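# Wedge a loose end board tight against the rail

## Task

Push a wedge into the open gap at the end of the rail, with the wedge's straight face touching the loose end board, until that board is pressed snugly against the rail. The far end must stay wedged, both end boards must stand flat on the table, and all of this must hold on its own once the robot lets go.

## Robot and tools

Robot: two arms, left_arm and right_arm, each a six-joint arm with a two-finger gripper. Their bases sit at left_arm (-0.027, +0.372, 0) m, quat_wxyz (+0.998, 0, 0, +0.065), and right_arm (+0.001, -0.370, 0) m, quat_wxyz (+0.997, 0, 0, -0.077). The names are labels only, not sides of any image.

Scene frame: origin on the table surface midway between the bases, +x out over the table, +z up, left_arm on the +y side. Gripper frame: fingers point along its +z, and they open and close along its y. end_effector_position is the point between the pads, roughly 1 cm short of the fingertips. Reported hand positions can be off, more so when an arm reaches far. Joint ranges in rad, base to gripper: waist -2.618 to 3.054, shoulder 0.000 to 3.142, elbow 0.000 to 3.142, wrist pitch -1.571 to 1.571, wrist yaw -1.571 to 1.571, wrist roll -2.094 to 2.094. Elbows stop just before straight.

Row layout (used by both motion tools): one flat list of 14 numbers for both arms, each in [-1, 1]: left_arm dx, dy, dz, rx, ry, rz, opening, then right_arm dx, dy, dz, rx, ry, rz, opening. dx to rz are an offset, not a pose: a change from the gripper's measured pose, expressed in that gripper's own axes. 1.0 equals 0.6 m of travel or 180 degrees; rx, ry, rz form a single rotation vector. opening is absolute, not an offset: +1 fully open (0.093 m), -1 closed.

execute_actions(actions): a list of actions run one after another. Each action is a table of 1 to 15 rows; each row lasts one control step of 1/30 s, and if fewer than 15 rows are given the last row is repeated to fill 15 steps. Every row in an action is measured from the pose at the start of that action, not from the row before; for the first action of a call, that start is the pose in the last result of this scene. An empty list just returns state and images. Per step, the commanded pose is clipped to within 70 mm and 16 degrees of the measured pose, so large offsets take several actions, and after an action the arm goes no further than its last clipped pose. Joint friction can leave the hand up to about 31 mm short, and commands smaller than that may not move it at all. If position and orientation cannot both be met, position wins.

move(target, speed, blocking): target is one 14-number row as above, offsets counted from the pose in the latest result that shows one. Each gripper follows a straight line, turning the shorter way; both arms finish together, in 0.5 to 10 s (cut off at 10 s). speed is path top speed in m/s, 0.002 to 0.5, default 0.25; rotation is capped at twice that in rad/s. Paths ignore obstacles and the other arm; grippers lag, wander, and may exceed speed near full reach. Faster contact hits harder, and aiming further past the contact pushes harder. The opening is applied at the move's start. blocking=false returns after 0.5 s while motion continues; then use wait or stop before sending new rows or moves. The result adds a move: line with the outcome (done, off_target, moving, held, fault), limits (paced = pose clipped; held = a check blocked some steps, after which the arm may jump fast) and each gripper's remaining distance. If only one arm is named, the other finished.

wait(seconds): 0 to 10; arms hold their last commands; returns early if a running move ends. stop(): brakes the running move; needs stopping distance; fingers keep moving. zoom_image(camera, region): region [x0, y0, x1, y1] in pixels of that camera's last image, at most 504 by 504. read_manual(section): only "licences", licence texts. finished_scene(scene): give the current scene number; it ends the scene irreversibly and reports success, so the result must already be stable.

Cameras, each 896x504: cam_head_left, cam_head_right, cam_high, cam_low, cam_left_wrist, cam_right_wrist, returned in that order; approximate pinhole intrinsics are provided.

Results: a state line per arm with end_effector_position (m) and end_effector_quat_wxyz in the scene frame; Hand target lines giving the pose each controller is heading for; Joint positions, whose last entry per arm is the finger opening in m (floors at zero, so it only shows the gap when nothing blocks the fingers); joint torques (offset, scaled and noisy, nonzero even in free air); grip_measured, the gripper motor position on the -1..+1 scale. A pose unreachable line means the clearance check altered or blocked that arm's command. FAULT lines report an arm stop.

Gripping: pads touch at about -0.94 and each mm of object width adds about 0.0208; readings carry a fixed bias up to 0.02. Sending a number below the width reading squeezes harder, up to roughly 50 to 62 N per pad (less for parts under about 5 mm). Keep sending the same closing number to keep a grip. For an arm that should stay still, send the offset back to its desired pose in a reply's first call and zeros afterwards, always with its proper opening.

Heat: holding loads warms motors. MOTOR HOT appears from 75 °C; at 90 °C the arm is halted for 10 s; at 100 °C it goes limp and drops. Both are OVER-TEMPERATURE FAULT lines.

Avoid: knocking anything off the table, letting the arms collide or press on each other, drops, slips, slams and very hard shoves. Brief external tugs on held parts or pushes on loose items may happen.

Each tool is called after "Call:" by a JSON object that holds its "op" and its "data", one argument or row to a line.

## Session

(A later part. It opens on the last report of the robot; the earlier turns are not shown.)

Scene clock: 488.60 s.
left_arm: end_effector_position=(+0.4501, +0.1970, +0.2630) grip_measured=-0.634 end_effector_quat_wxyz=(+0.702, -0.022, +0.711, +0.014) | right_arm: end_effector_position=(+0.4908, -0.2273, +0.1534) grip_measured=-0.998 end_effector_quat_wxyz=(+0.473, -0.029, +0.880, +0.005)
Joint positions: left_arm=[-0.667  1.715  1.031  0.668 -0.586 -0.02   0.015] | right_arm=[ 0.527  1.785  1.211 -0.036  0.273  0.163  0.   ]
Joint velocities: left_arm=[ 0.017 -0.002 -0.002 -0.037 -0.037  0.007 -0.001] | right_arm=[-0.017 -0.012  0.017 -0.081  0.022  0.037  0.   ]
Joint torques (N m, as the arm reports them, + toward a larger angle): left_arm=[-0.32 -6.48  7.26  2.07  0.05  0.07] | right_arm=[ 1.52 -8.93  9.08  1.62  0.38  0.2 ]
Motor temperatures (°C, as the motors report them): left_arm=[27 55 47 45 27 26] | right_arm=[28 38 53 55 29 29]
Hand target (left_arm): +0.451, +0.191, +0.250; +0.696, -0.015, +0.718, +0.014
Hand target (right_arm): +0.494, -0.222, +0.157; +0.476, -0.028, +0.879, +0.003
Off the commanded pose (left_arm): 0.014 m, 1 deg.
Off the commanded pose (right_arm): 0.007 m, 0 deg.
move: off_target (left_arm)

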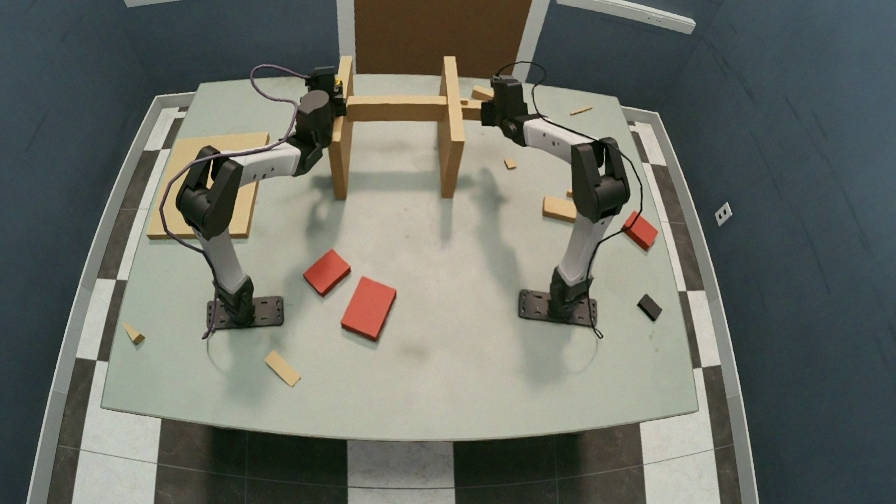

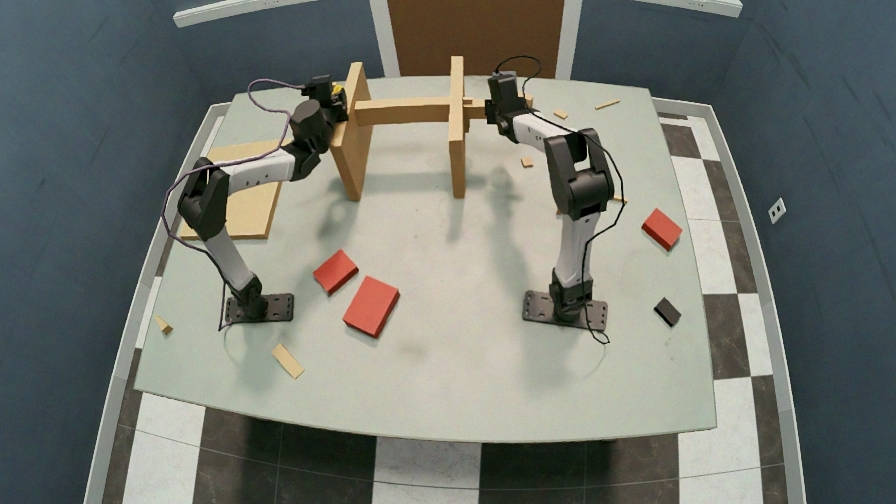

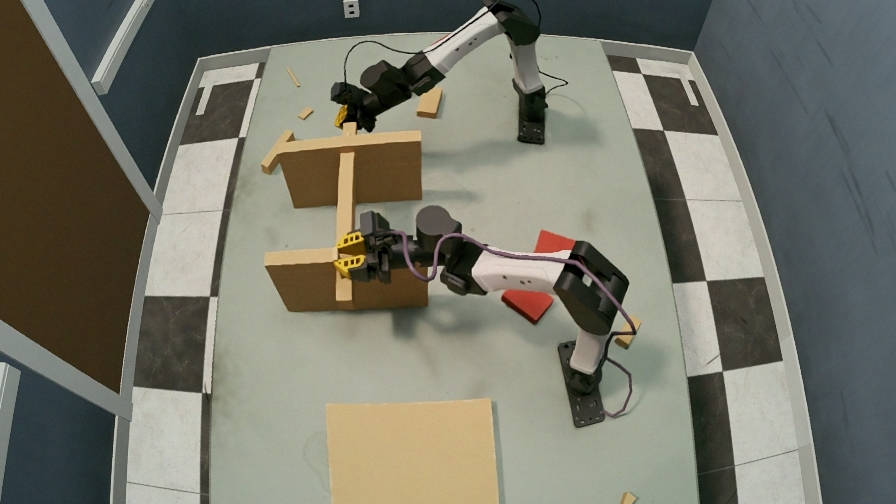

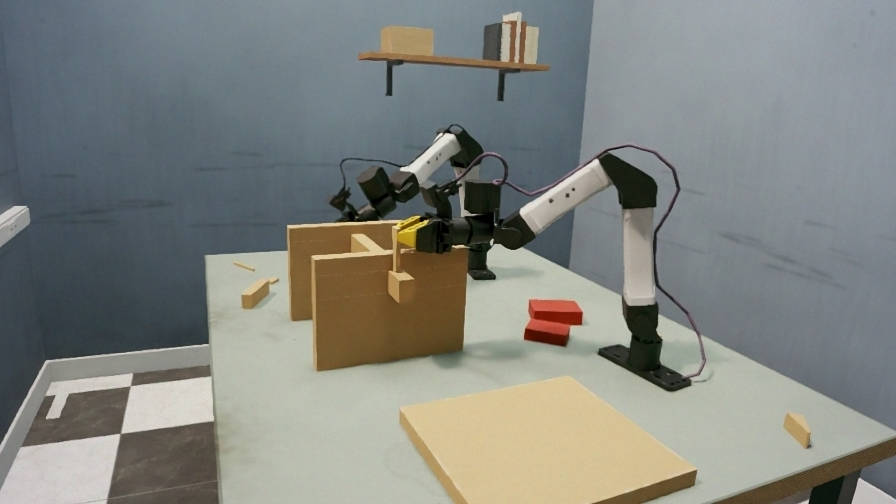

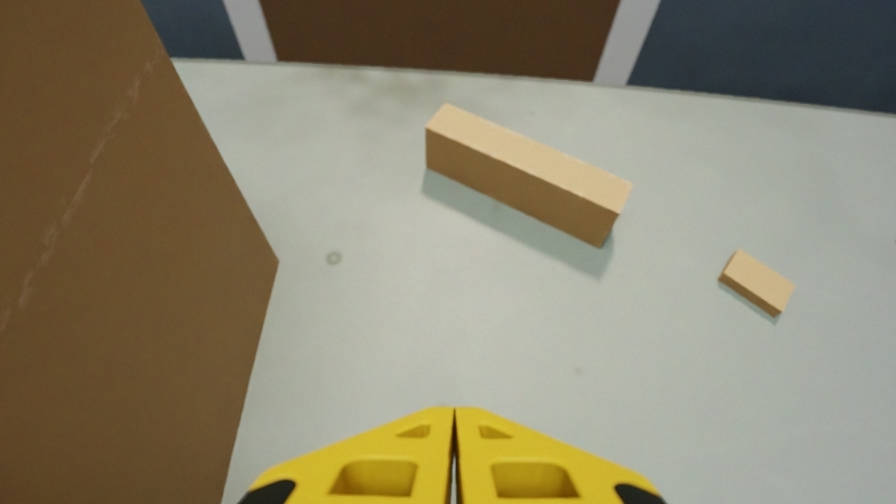

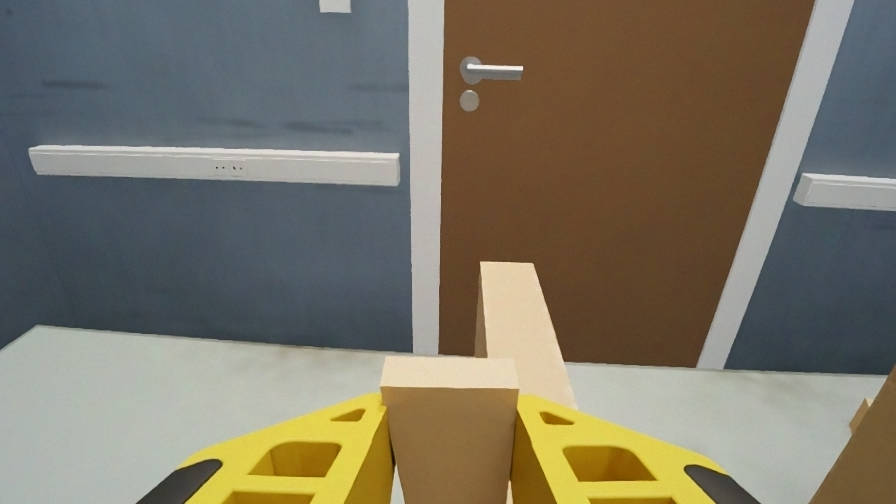

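Call:
{"op": "execute_actions", "data": {
  "actions": [
    [[0,0,0,0,0,0,-0.64,0,0,0,0,0,0,-1],[0,0,0,0,0,0,-0.62,0,0,0,0,0,0,-1],[0,0,0,0,0,0,-0.60,0,0,0,0,0,0,-1],[0,0,0,0,0,0,-0.58,0,0,0,0,0,0,-1],[0,0,0,0,0,0,-0.56,0,0,0,0,0,0,-1],[0,0,0,0,0,0,-0.55,0,0,0,0,0,0,-1],[0,0,0,0,0,0,-0.54,0,0,0,0,0,0,-1],[0,0,0,0,0,0,-0.53,0,0,0,0,0,0,-1],[0,0,0,0,0,0,-0.525,0,0,0,0,0,0,-1],[0,0,0,0,0,0,-0.52,0,0,0,0,0,0,-1],[0,0,0,0,0,0,-0.515,0,0,0,0,0,0,-1],[0,0,0,0,0,0,-0.51,0,0,0,0,0,0,-1],[0,0,0,0,0,0,-0.506,0,0,0,0,0,0,-1],[0,0,0,0,0,0,-0.503,0,0,0,0,0,0,-1],[0,0,0,0,0,0,-0.50,0,0,0,0,0,0,-1]],
    [[0,0,0,0,0,0,-0.497,0,0,0,0,0,0,-1],[0,0,0,0,0,0,-0.494,0,0,0,0,0,0,-1],[0,0,0,0,0,0,-0.491,0,0,0,0,0,0,-1],[0,0,0,0,0,0,-0.488,0,0,0,0,0,0,-1],[0,0,0,0,0,0,-0.485,0,0,0,0,0,0,-1],[0,0,0,0,0,0,-0.482,0,0,0,0,0,0,-1],[0,0,0,0,0,0,-0.479,0,0,0,0,0,0,-1],[0,0,0,0,0,0,-0.476,0,0,0,0,0,0,-1],[0,0,0,0,0,0,-0.473,0,0,0,0,0,0,-1],[0,0,0,0,0,0,-0.47,0,0,0,0,0,0,-1],[0,0,0,0,0,0,-0.467,0,0,0,0,0,0,-1],[0,0,0,0,0,0,-0.464,0,0,0,0,0,0,-1],[0,0,0,0,0,0,-0.461,0,0,0,0,0,0,-1],[0,0,0,0,0,0,-0.458,0,0,0,0,0,0,-1],[0,0,0,0,0,0,-0.455,0,0,0,0,0,0,-1]],
    [[0,0,0,0,0,0,-0.452,0,0,0,0,0,0,-1],[0,0,0,0,0,0,-0.449,0,0,0,0,0,0,-1],[0,0,0,0,0,0,-0.446,0,0,0,0,0,0,-1],[0,0,0,0,0,0,-0.443,0,0,0,0,0,0,-1],[0,0,0,0,0,0,-0.44,0,0,0,0,0,0,-1],[0,0,0,0,0,0,-0.437,0,0,0,0,0,0,-1],[0,0,0,0,0,0,-0.434,0,0,0,0,0,0,-1],[0,0,0,0,0,0,-0.431,0,0,0,0,0,0,-1],[0,0,0,0,0,0,-0.428,0,0,0,0,0,0,-1],[0,0,0,0,0,0,-0.425,0,0,0,0,0,0,-1],[0,0,0,0,0,0,-0.422,0,0,0,0,0,0,-1],[0,0,0,0,0,0,-0.419,0,0,0,0,0,0,-1],[0,0,0,0,0,0,-0.416,0,0,0,0,0,0,-1],[0,0,0,0,0,0,-0.413,0,0,0,0,0,0,-1],[0,0,0,0,0,0,-0.41,0,0,0,0,0,0,-1]]
  ]
}}

Call:
{"op": "zoom_image", "data": {
  "camera": "cam_low",
  "region": [340, 190, 480, 320]
}}

Scene clock: 507.13 s.
left_arm: end_effector_position=(+0.4500, +0.1974, +0.2630) grip_measured=-0.413 end_effector_quat_wxyz=(+0.702, -0.022, +0.711, +0.015) | right_arm: end_effector_position=(+0.4906, -0.2278, +0.1530) grip_measured=-0.998 end_effector_quat_wxyz=(+0.473, -0.028, +0.881, +0.004)
Joint positions: left_arm=[-0.667  1.715  1.031  0.668 -0.589 -0.019  0.025] | right_arm=[ 0.527  1.785  1.211 -0.038  0.275  0.165  0.   ]
Joint velocities: left_arm=[-0.012  0.002  0.007 -0.037  0.007  0.037  0.002] | right_arm=[-0.017 -0.002 -0.007 -0.081 -0.007  0.022  0.   ]
Joint torques (N m, as the arm reports them, + toward a larger angle): left_arm=[ 0.19 -8.32  7.69  1.92  0.    0.07] | right_arm=[ 0.41 -9.84  7.    1.68  0.26  0.15]
Motor temperatures (°C, as the motors report them): left_arm=[27 54 47 46 27 26] | right_arm=[28 39 54 54 29 29]
Hand target (left_arm): +0.450, +0.197, +0.263; +0.702, -0.022, +0.711, +0.015
Hand target (right_arm): +0.491, -0.228, +0.153; +0.473, -0.028, +0.881, +0.004
Off the commanded pose (left_arm): 0.000 m, 0 deg.
Off the commanded pose (right_arm): 0.000 m, 0 deg.

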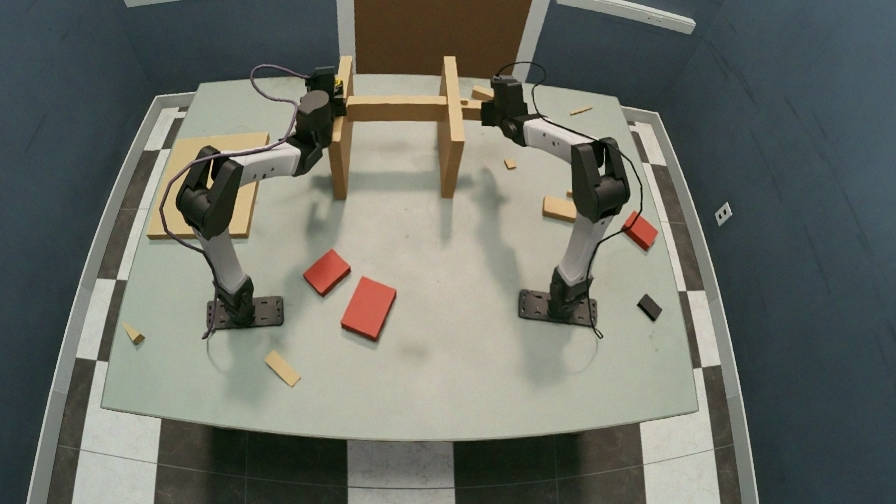

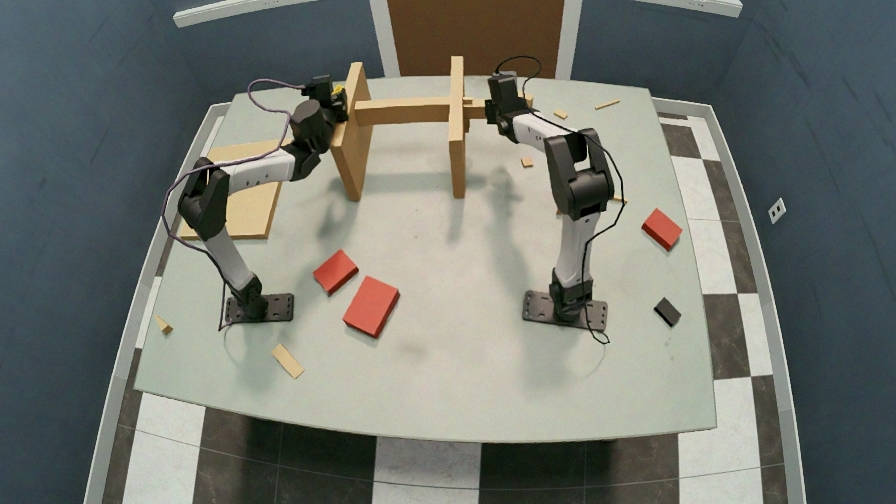

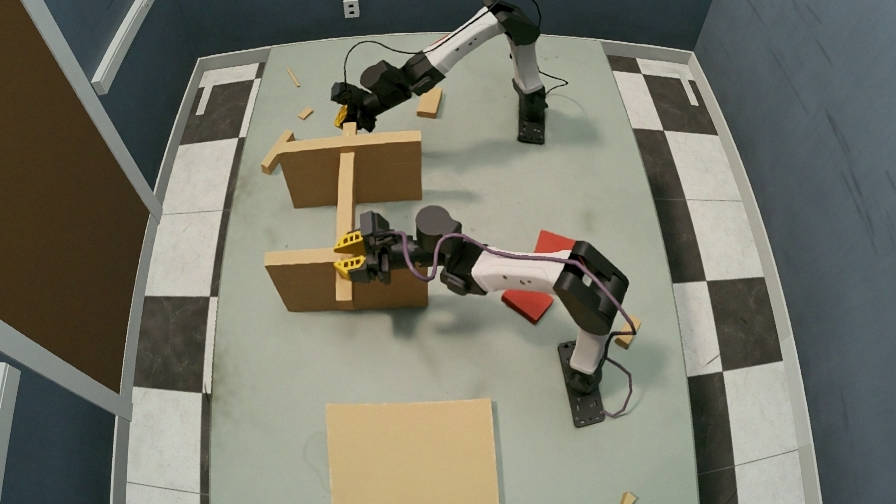

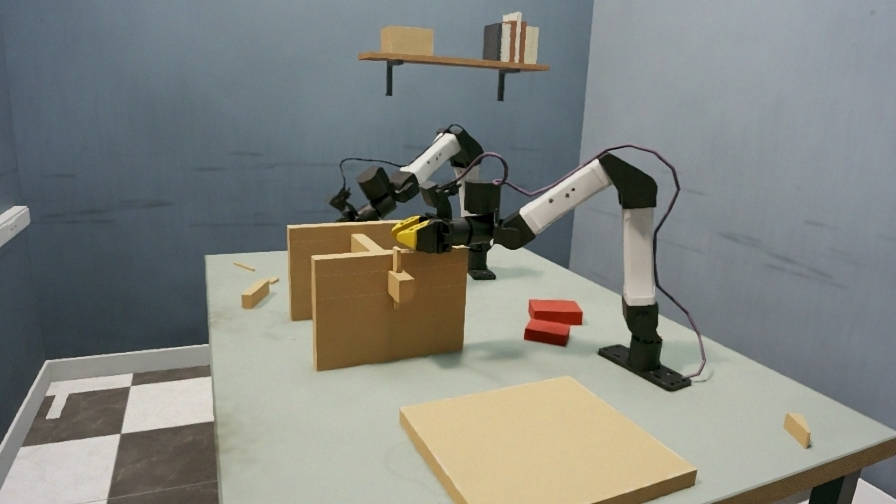

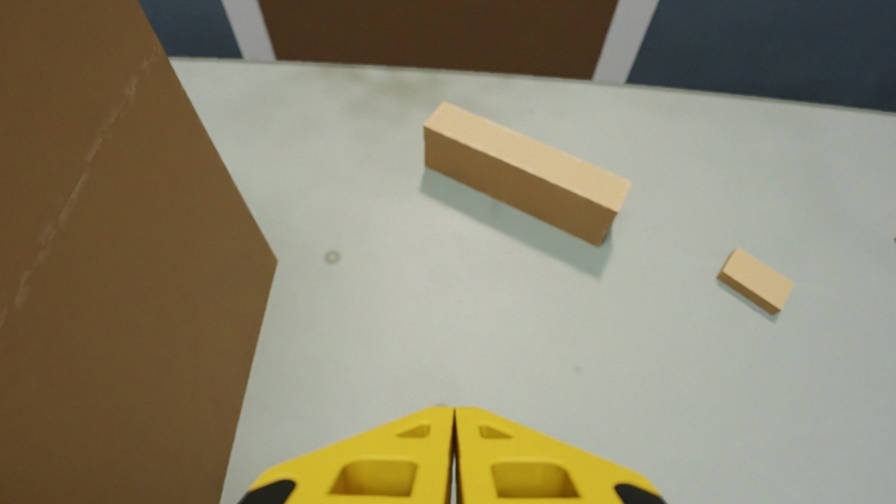

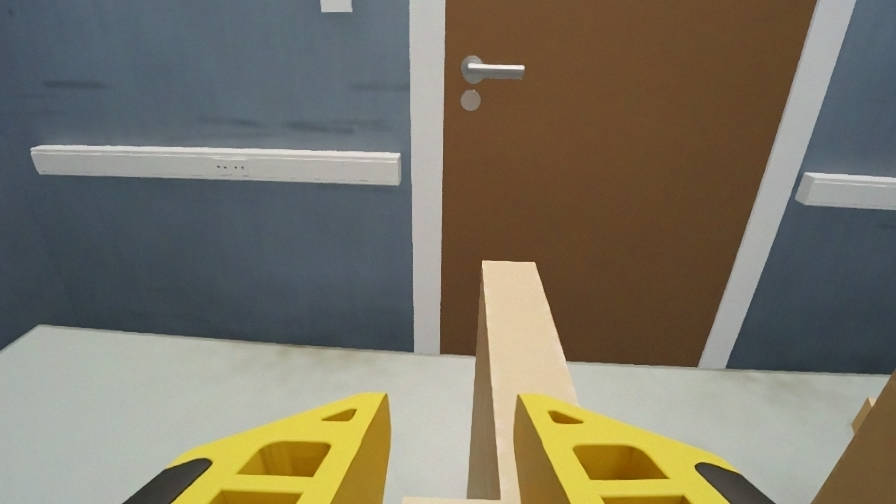

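Region (340, 190, 480, 320) of cam_low's 896x504 image, scaled by 3.600, with more detail than that image has; it fills the top 468 rows of this view, and the rest is white.

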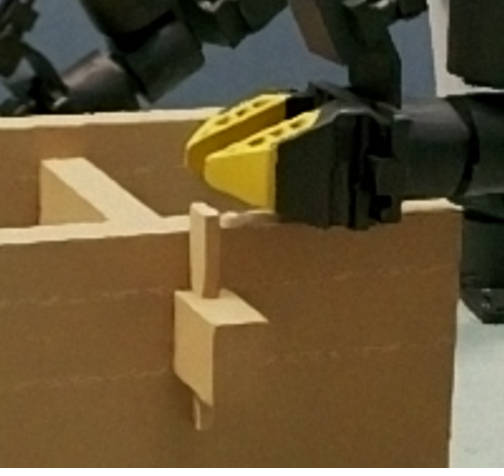

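Call:
{"op": "move", "data": {
  "target": [-0.0078, -0.0712, 0.0065, 0, 0.274, 0, 0.3, 0, 0.023, 0, 0, 0, 0, -1],
  "speed": 0.15
}}

Call:
{"op": "zoom_image", "data": {
  "camera": "cam_low",
  "region": [340, 190, 480, 320]
}}

Call:
{"op": "zoom_image", "data": {
  "camera": "cam_high",
  "region": [290, 80, 430, 320]
}}

Scene clock: 546.07 s.
left_arm: end_effector_position=(+0.4513, +0.1512, +0.2692) grip_measured=+0.298 end_effector_quat_wxyz=(+0.339, -0.020, +0.941, +0.000) | right_arm: end_effector_position=(+0.4878, -0.2200, +0.1535) grip_measured=-0.998 end_effector_quat_wxyz=(+0.474, -0.027, +0.880, +0.005)
Joint positions: left_arm=[-0.672  2.21   2.531 -1.282 -0.347 -0.474  0.06 ] | right_arm=[ 0.548  1.785  1.211 -0.038  0.292  0.18   0.   ]
Joint velocities: left_arm=[-0.017  0.002  0.012 -0.081 -0.066 -0.037  0.001] | right_arm=[ 0.002 -0.032 -0.007 -0.007  0.081  0.007  0.   ]
Joint torques (N m, as the arm reports them, + toward a larger angle): left_arm=[  1.06 -10.66   8.25   1.42  -0.09  -0.02] | right_arm=[ 1.65 -8.61  8.49  1.61  0.38  0.21]
Motor temperatures (°C, as the motors report them): left_arm=[27 57 49 46 27 26] | right_arm=[28 42 52 54 29 29]
Hand target (left_arm): +0.455, +0.156, +0.270; +0.339, -0.030, +0.940, -0.002
Hand target (right_arm): +0.490, -0.214, +0.153; +0.473, -0.029, +0.881, +0.004
Off the commanded pose (left_arm): 0.006 m, 1 deg.
Off the commanded pose (right_arm): 0.006 m, 0 deg.
move: done

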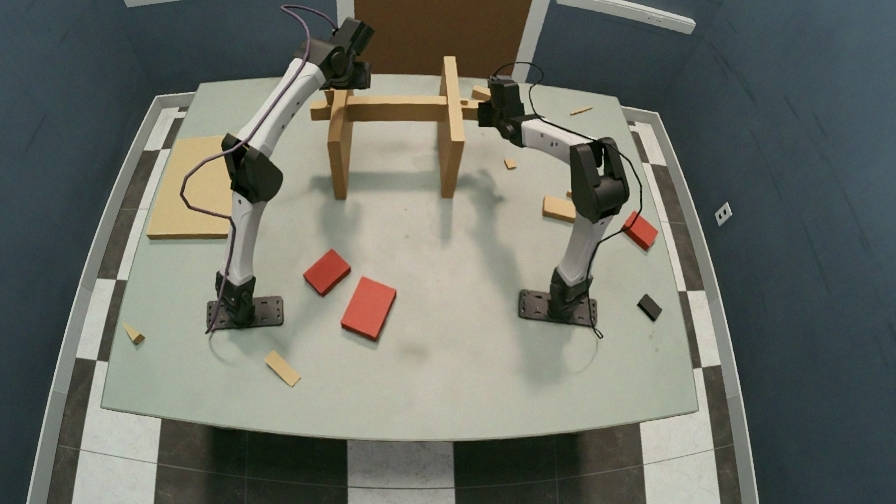

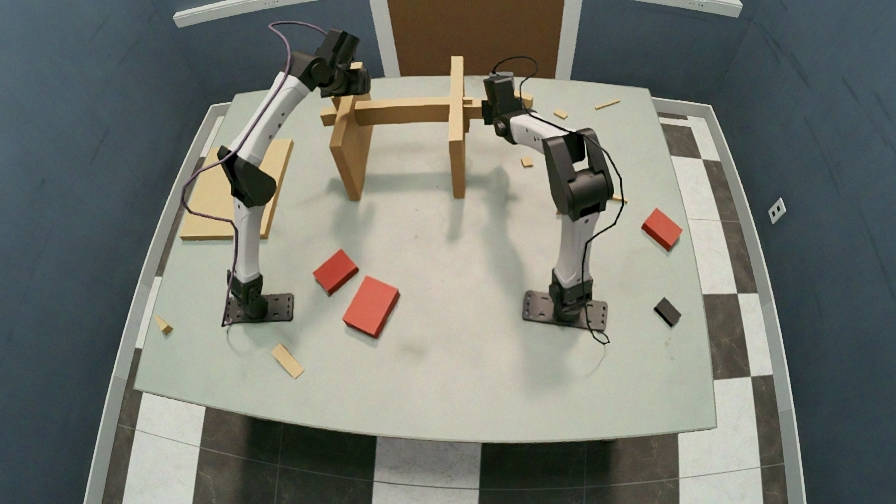

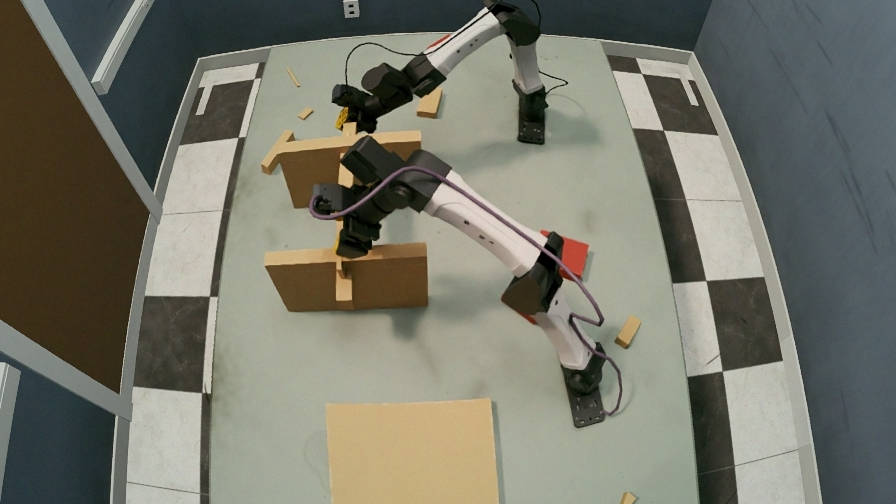

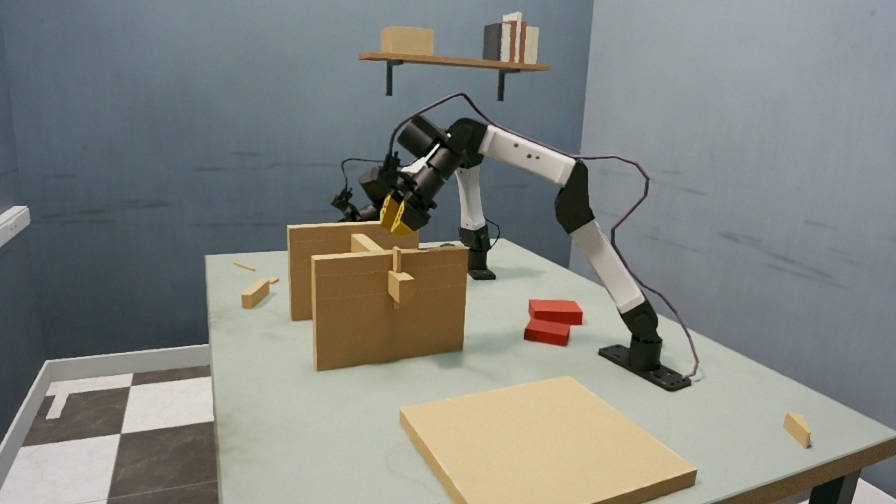

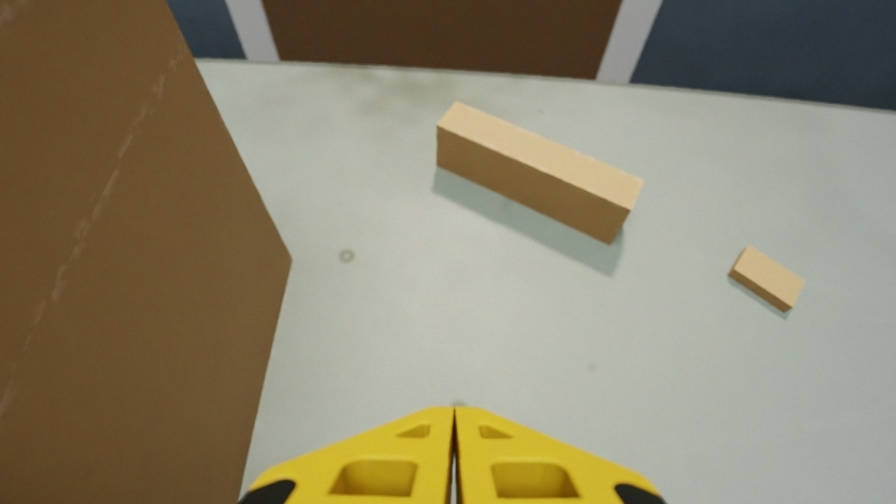

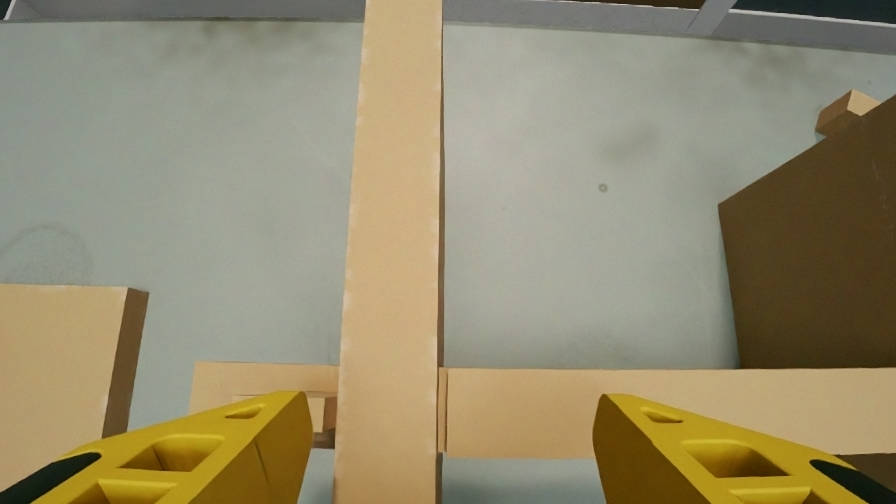

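Region (340, 190, 480, 320) of cam_low's 896x504 image, scaled by 3.600, with more detail than that image has; it fills the top 468 rows of this view, and the rest is white.

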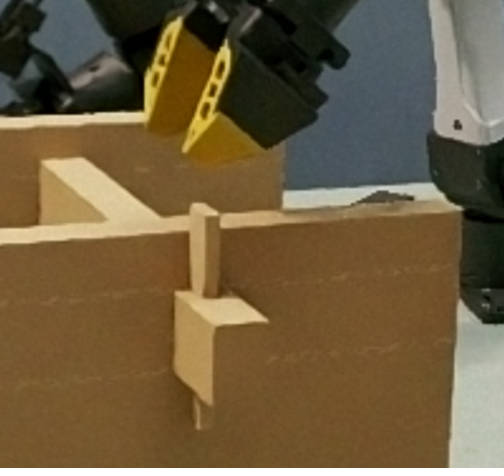

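Region (290, 80, 430, 320) of cam_high's 896x504 image, scaled by 2.100, with more detail than that image has; it fills the left 294 columns of this view, and the rest is white.

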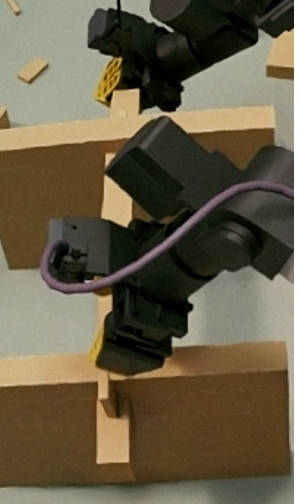

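Call:
{"op": "move", "data": {
  "target": [0.016, 0.0033, 0.043, 0.0128, 0.004, -0.0106, 0.75, 0, 0.02, 0, 0, 0, 0, -1],
  "speed": 0.025
}}

Call:
{"op": "zoom_image", "data": {
  "camera": "cam_low",
  "region": [340, 190, 480, 320]
}}

Call:
{"op": "zoom_image", "data": {
  "camera": "cam_high",
  "region": [310, 80, 410, 160]
}}

Scene clock: 563.50 s.
left_arm: end_effector_position=(+0.4558, +0.1496, +0.2499) grip_measured=+0.748 end_effector_quat_wxyz=(+0.337, -0.022, +0.941, -0.017) | right_arm: end_effector_position=(+0.4870, -0.2206, +0.1541) grip_measured=-0.998 end_effector_quat_wxyz=(+0.476, -0.018, +0.879, -0.002)
Joint positions: left_arm=[-0.66   2.143  2.33  -1.133 -0.311 -0.474  0.081] | right_arm=[ 0.557  1.785  1.211 -0.04   0.323  0.194  0.   ]
Joint velocities: left_arm=[-0.002 -0.017 -0.002  0.022 -0.066 -0.022  0.   ] | right_arm=[-0.012 -0.022  0.002  0.081  0.051  0.007  0.   ]
Joint torques (N m, as the arm reports them, + toward a larger angle): left_arm=[  1.32 -11.65   5.15   1.74   0.07   0.  ] | right_arm=[ 2.44 -8.77  8.34  1.61  0.21  0.17]
Motor temperatures (°C, as the motors report them): left_arm=[27 61 49 44 27 26] | right_arm=[28 41 53 53 29 29]
Hand target (left_arm): +0.460, +0.153, +0.243; +0.332, -0.029, +0.942, -0.024
Hand target (right_arm): +0.487, -0.208, +0.153; +0.474, -0.028, +0.880, +0.005
Off the commanded pose (left_arm): 0.009 m, 1 deg.
Off the commanded pose (right_arm): 0.013 m, 1 deg.
move: off_target (right_arm)

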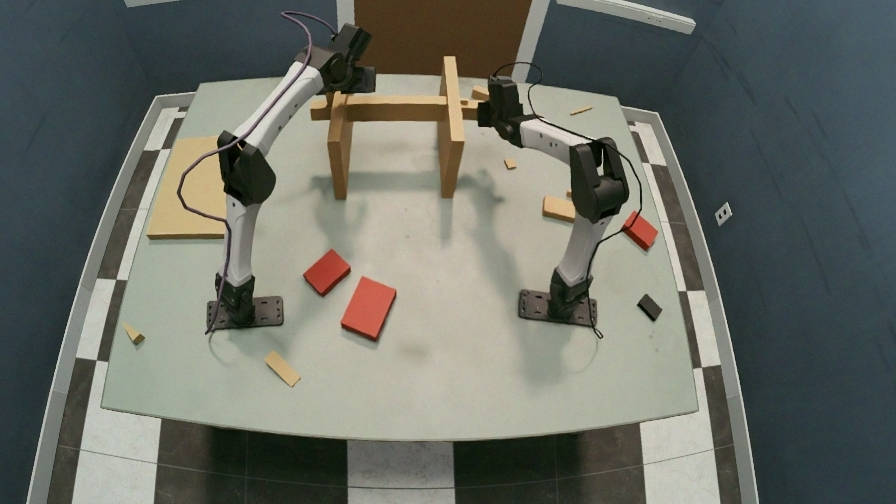

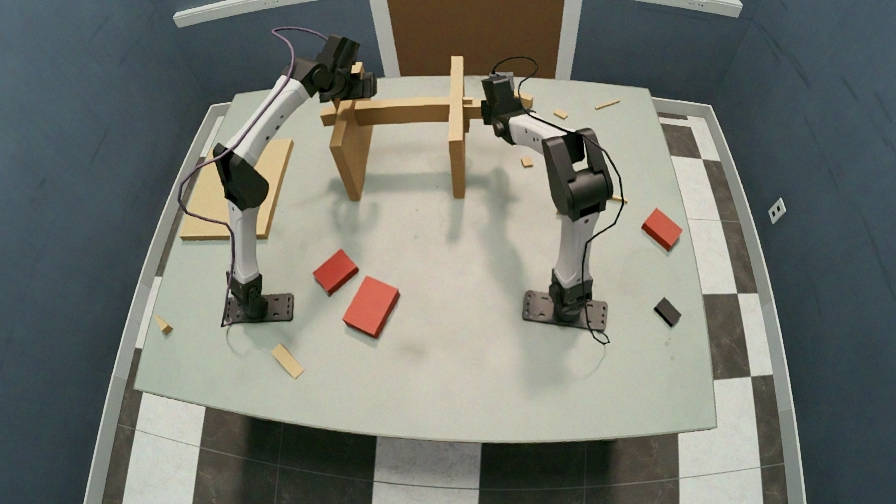

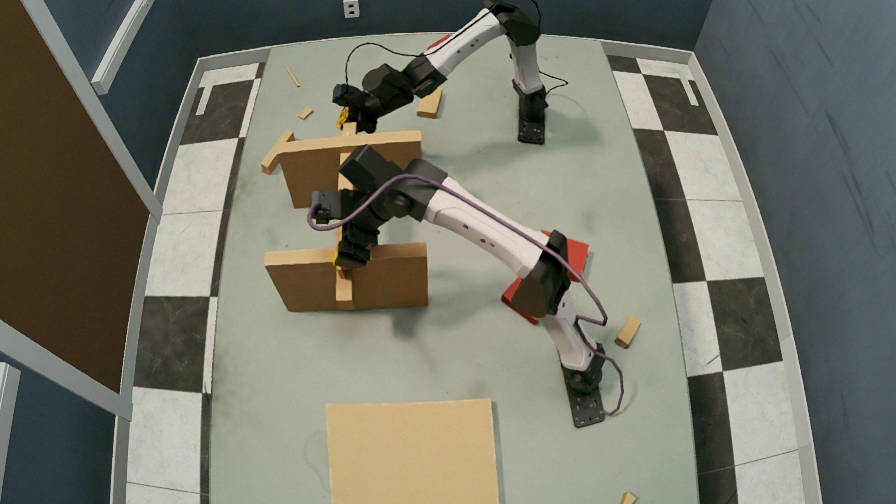

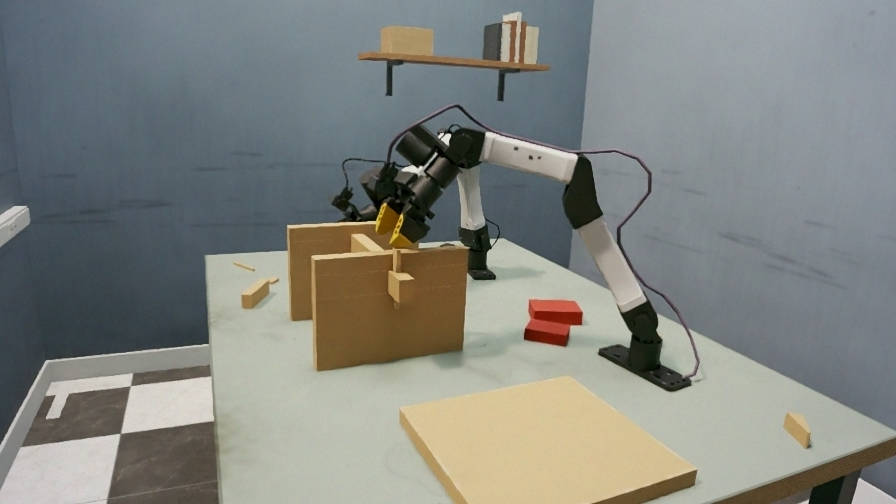

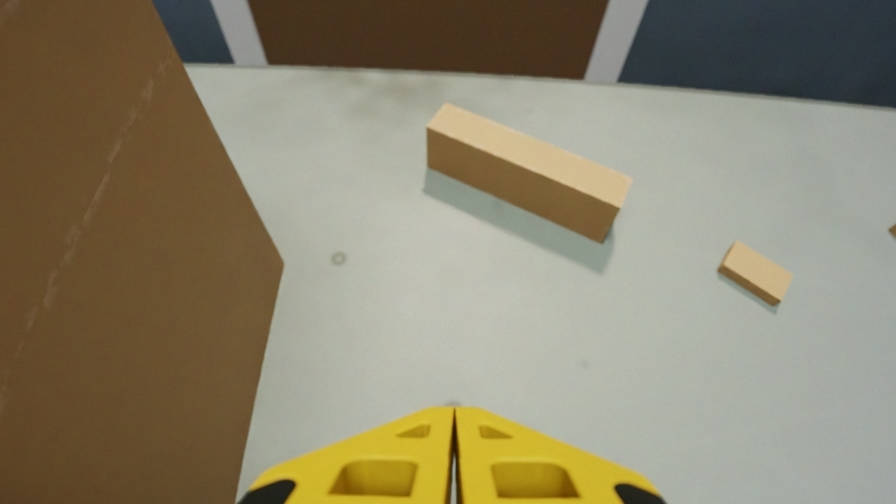

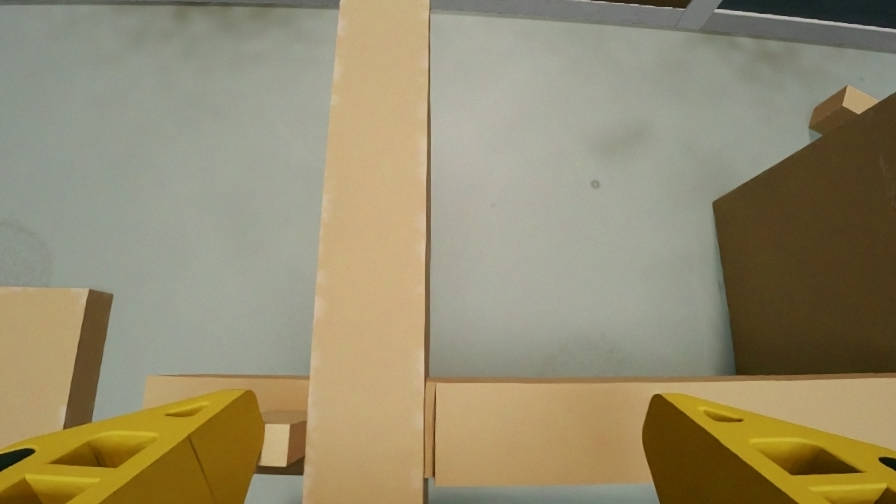

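Region (340, 190, 480, 320) of cam_low's 896x504 image, scaled by 3.600, with more detail than that image has; it fills the top 468 rows of this view, and the rest is white.

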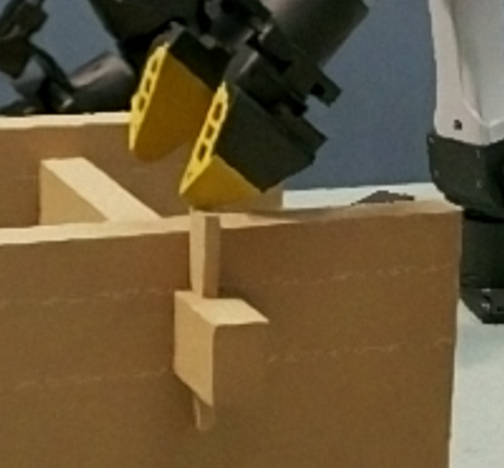

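Region (310, 80, 410, 160) of cam_high's 896x504 image, scaled by 5.040, with more detail than that image has; it fills the top 403 rows of this view, and the rest is white.

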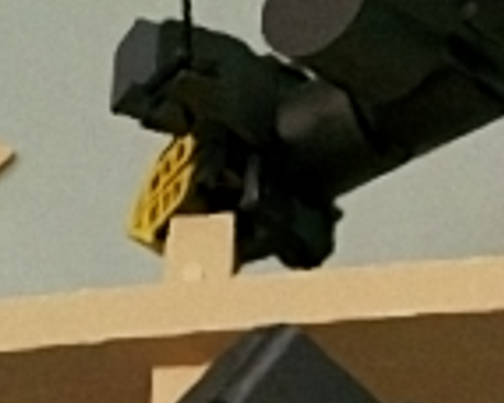

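Call:
{"op": "move", "data": {
  "target": [0.0448, 0.0067, 0.06, 0, 0.017, 0, 0.75, 0, 0.05, 0, -0.0139, 0, -0.0091, -1],
  "speed": 0.015
}}

Call:
{"op": "zoom_image", "data": {
  "camera": "cam_low",
  "region": [340, 190, 480, 320]
}}

Scene clock: 578.90 s.
left_arm: end_effector_position=(+0.4562, +0.1502, +0.2485) grip_measured=+0.748 end_effector_quat_wxyz=(+0.356, -0.026, +0.934, -0.027) | right_arm: end_effector_position=(+0.4862, -0.2216, +0.1549) grip_measured=-0.998 end_effector_quat_wxyz=(+0.480, -0.011, +0.877, -0.021)
Joint positions: left_arm=[-0.659  2.074  2.186 -1.012 -0.314 -0.474  0.081] | right_arm=[ 0.573  1.789  1.214 -0.043  0.376  0.2    0.   ]
Joint velocities: left_arm=[-0.002 -0.022  0.022  0.037 -0.022  0.022  0.001] | right_arm=[ 0.007  0.002 -0.017 -0.022 -0.051  0.007  0.   ]
Joint torques (N m, as the arm reports them, + toward a larger angle): left_arm=[ 1.17 -7.74  3.26  1.57  0.19  0.01] | right_arm=[ 4.36 -8.22  9.09  1.62 -0.25  0.08]
Motor temperatures (°C, as the motors report them): left_arm=[27 64 47 45 27 26] | right_arm=[28 42 54 53 29 29]
Hand target (left_arm): +0.456, +0.153, +0.206; +0.311, -0.023, +0.950, -0.018
Hand target (right_arm): +0.485, -0.192, +0.154; +0.476, -0.041, +0.879, +0.009
Off the commanded pose (left_arm): 0.044 m, 6 deg.
Off the commanded pose (right_arm): 0.031 m, 5 deg.
move: off_target (left_arm, right_arm)

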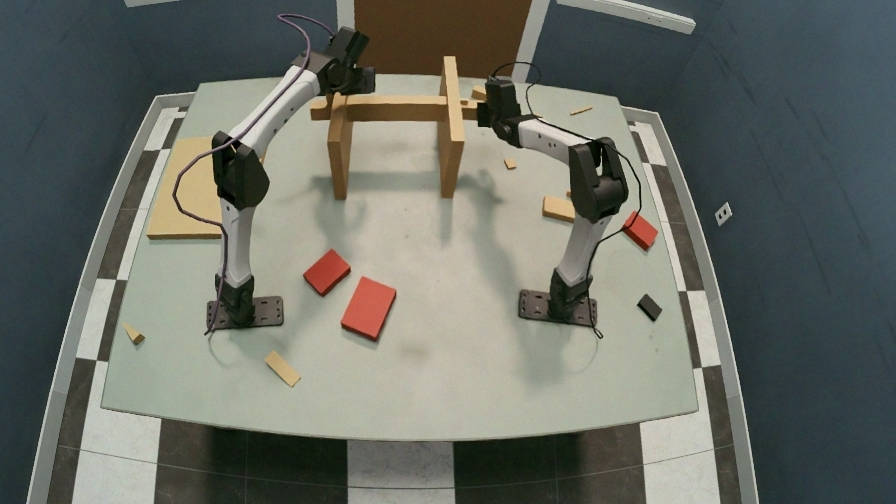

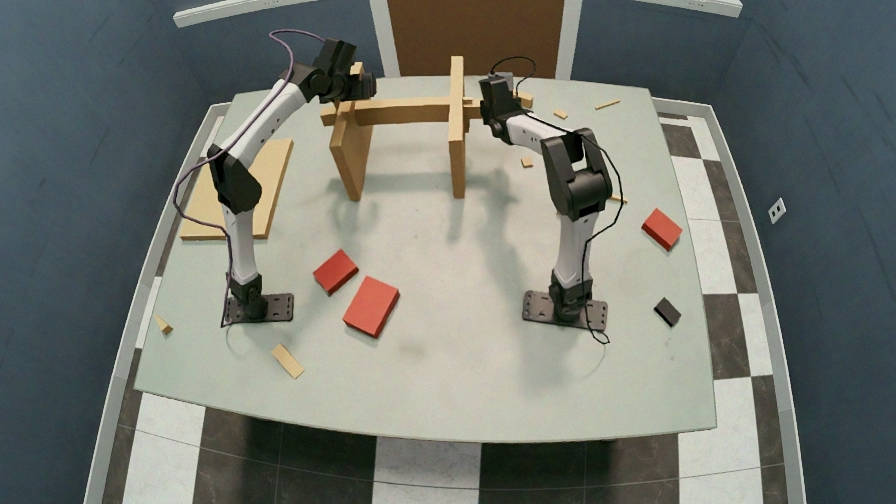

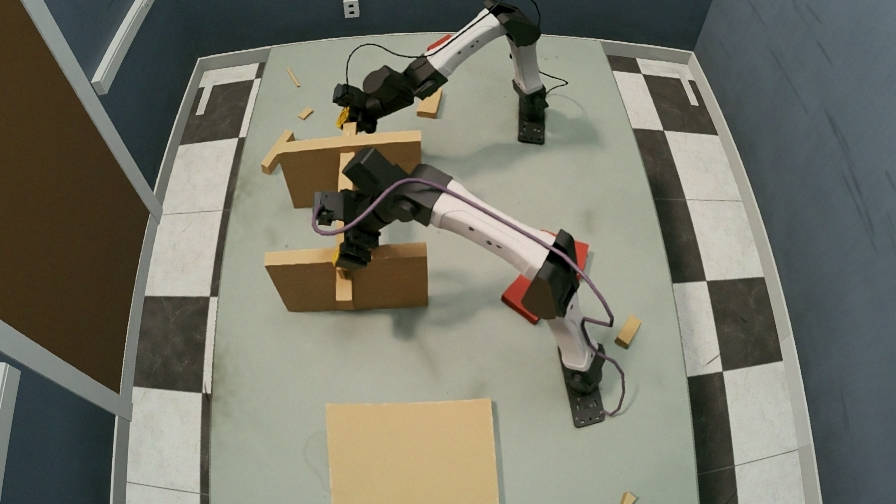

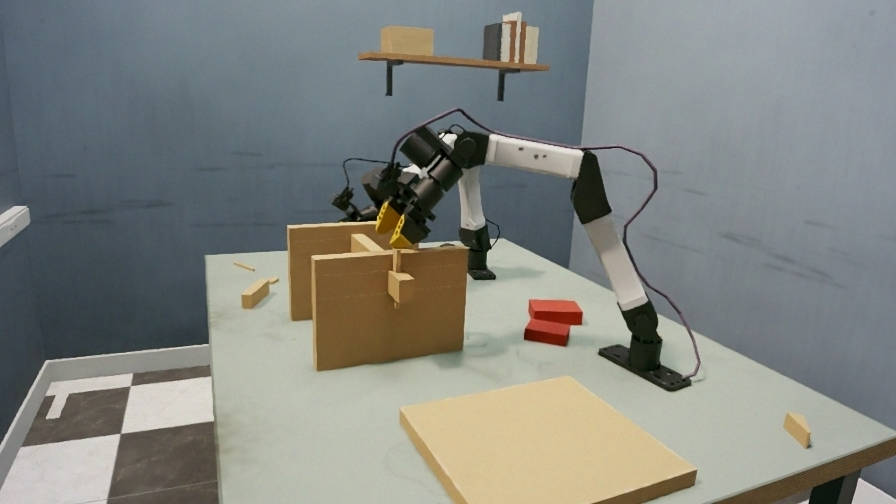

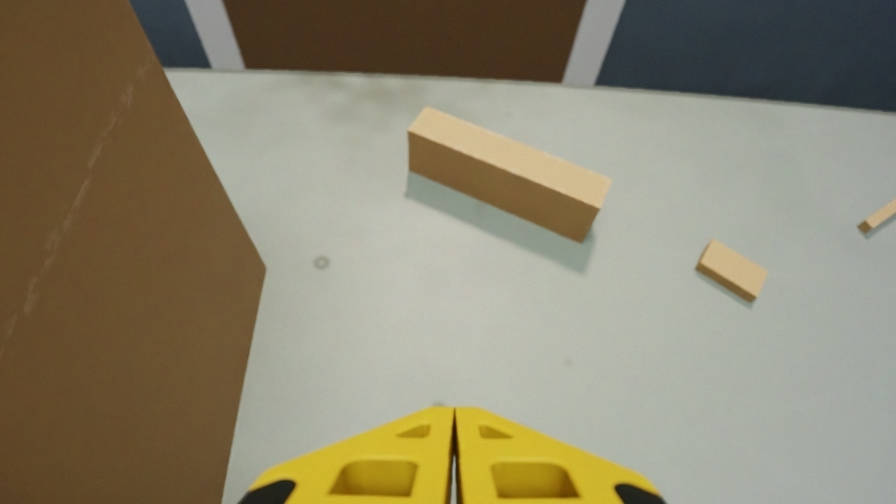

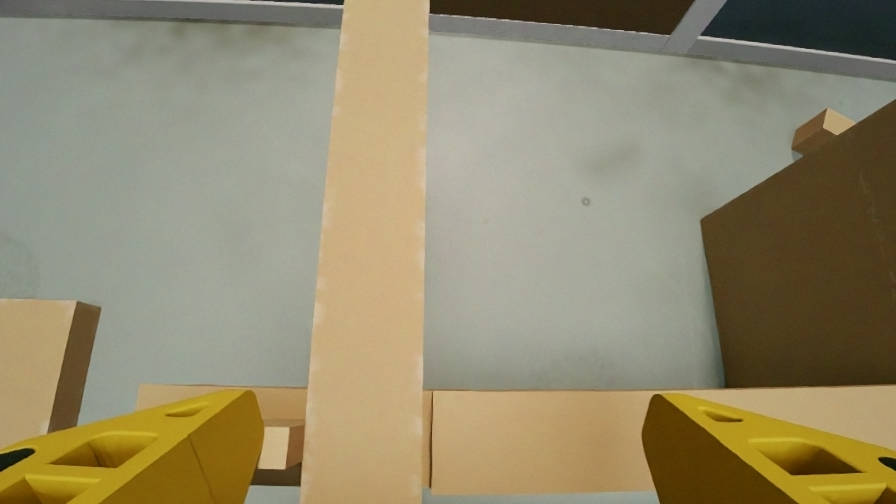

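Region (340, 190, 480, 320) of cam_low's 896x504 image, scaled by 3.600, with more detail than that image has; it fills the top 468 rows of this view, and the rest is white.

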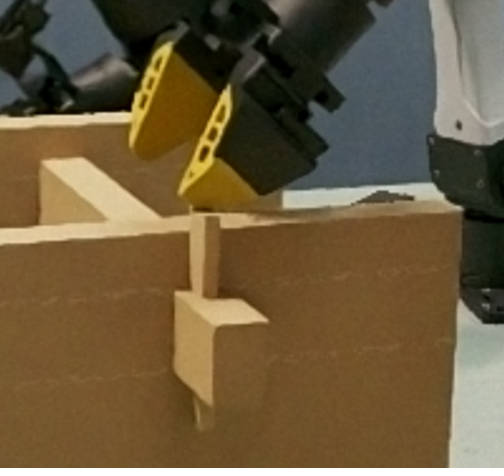

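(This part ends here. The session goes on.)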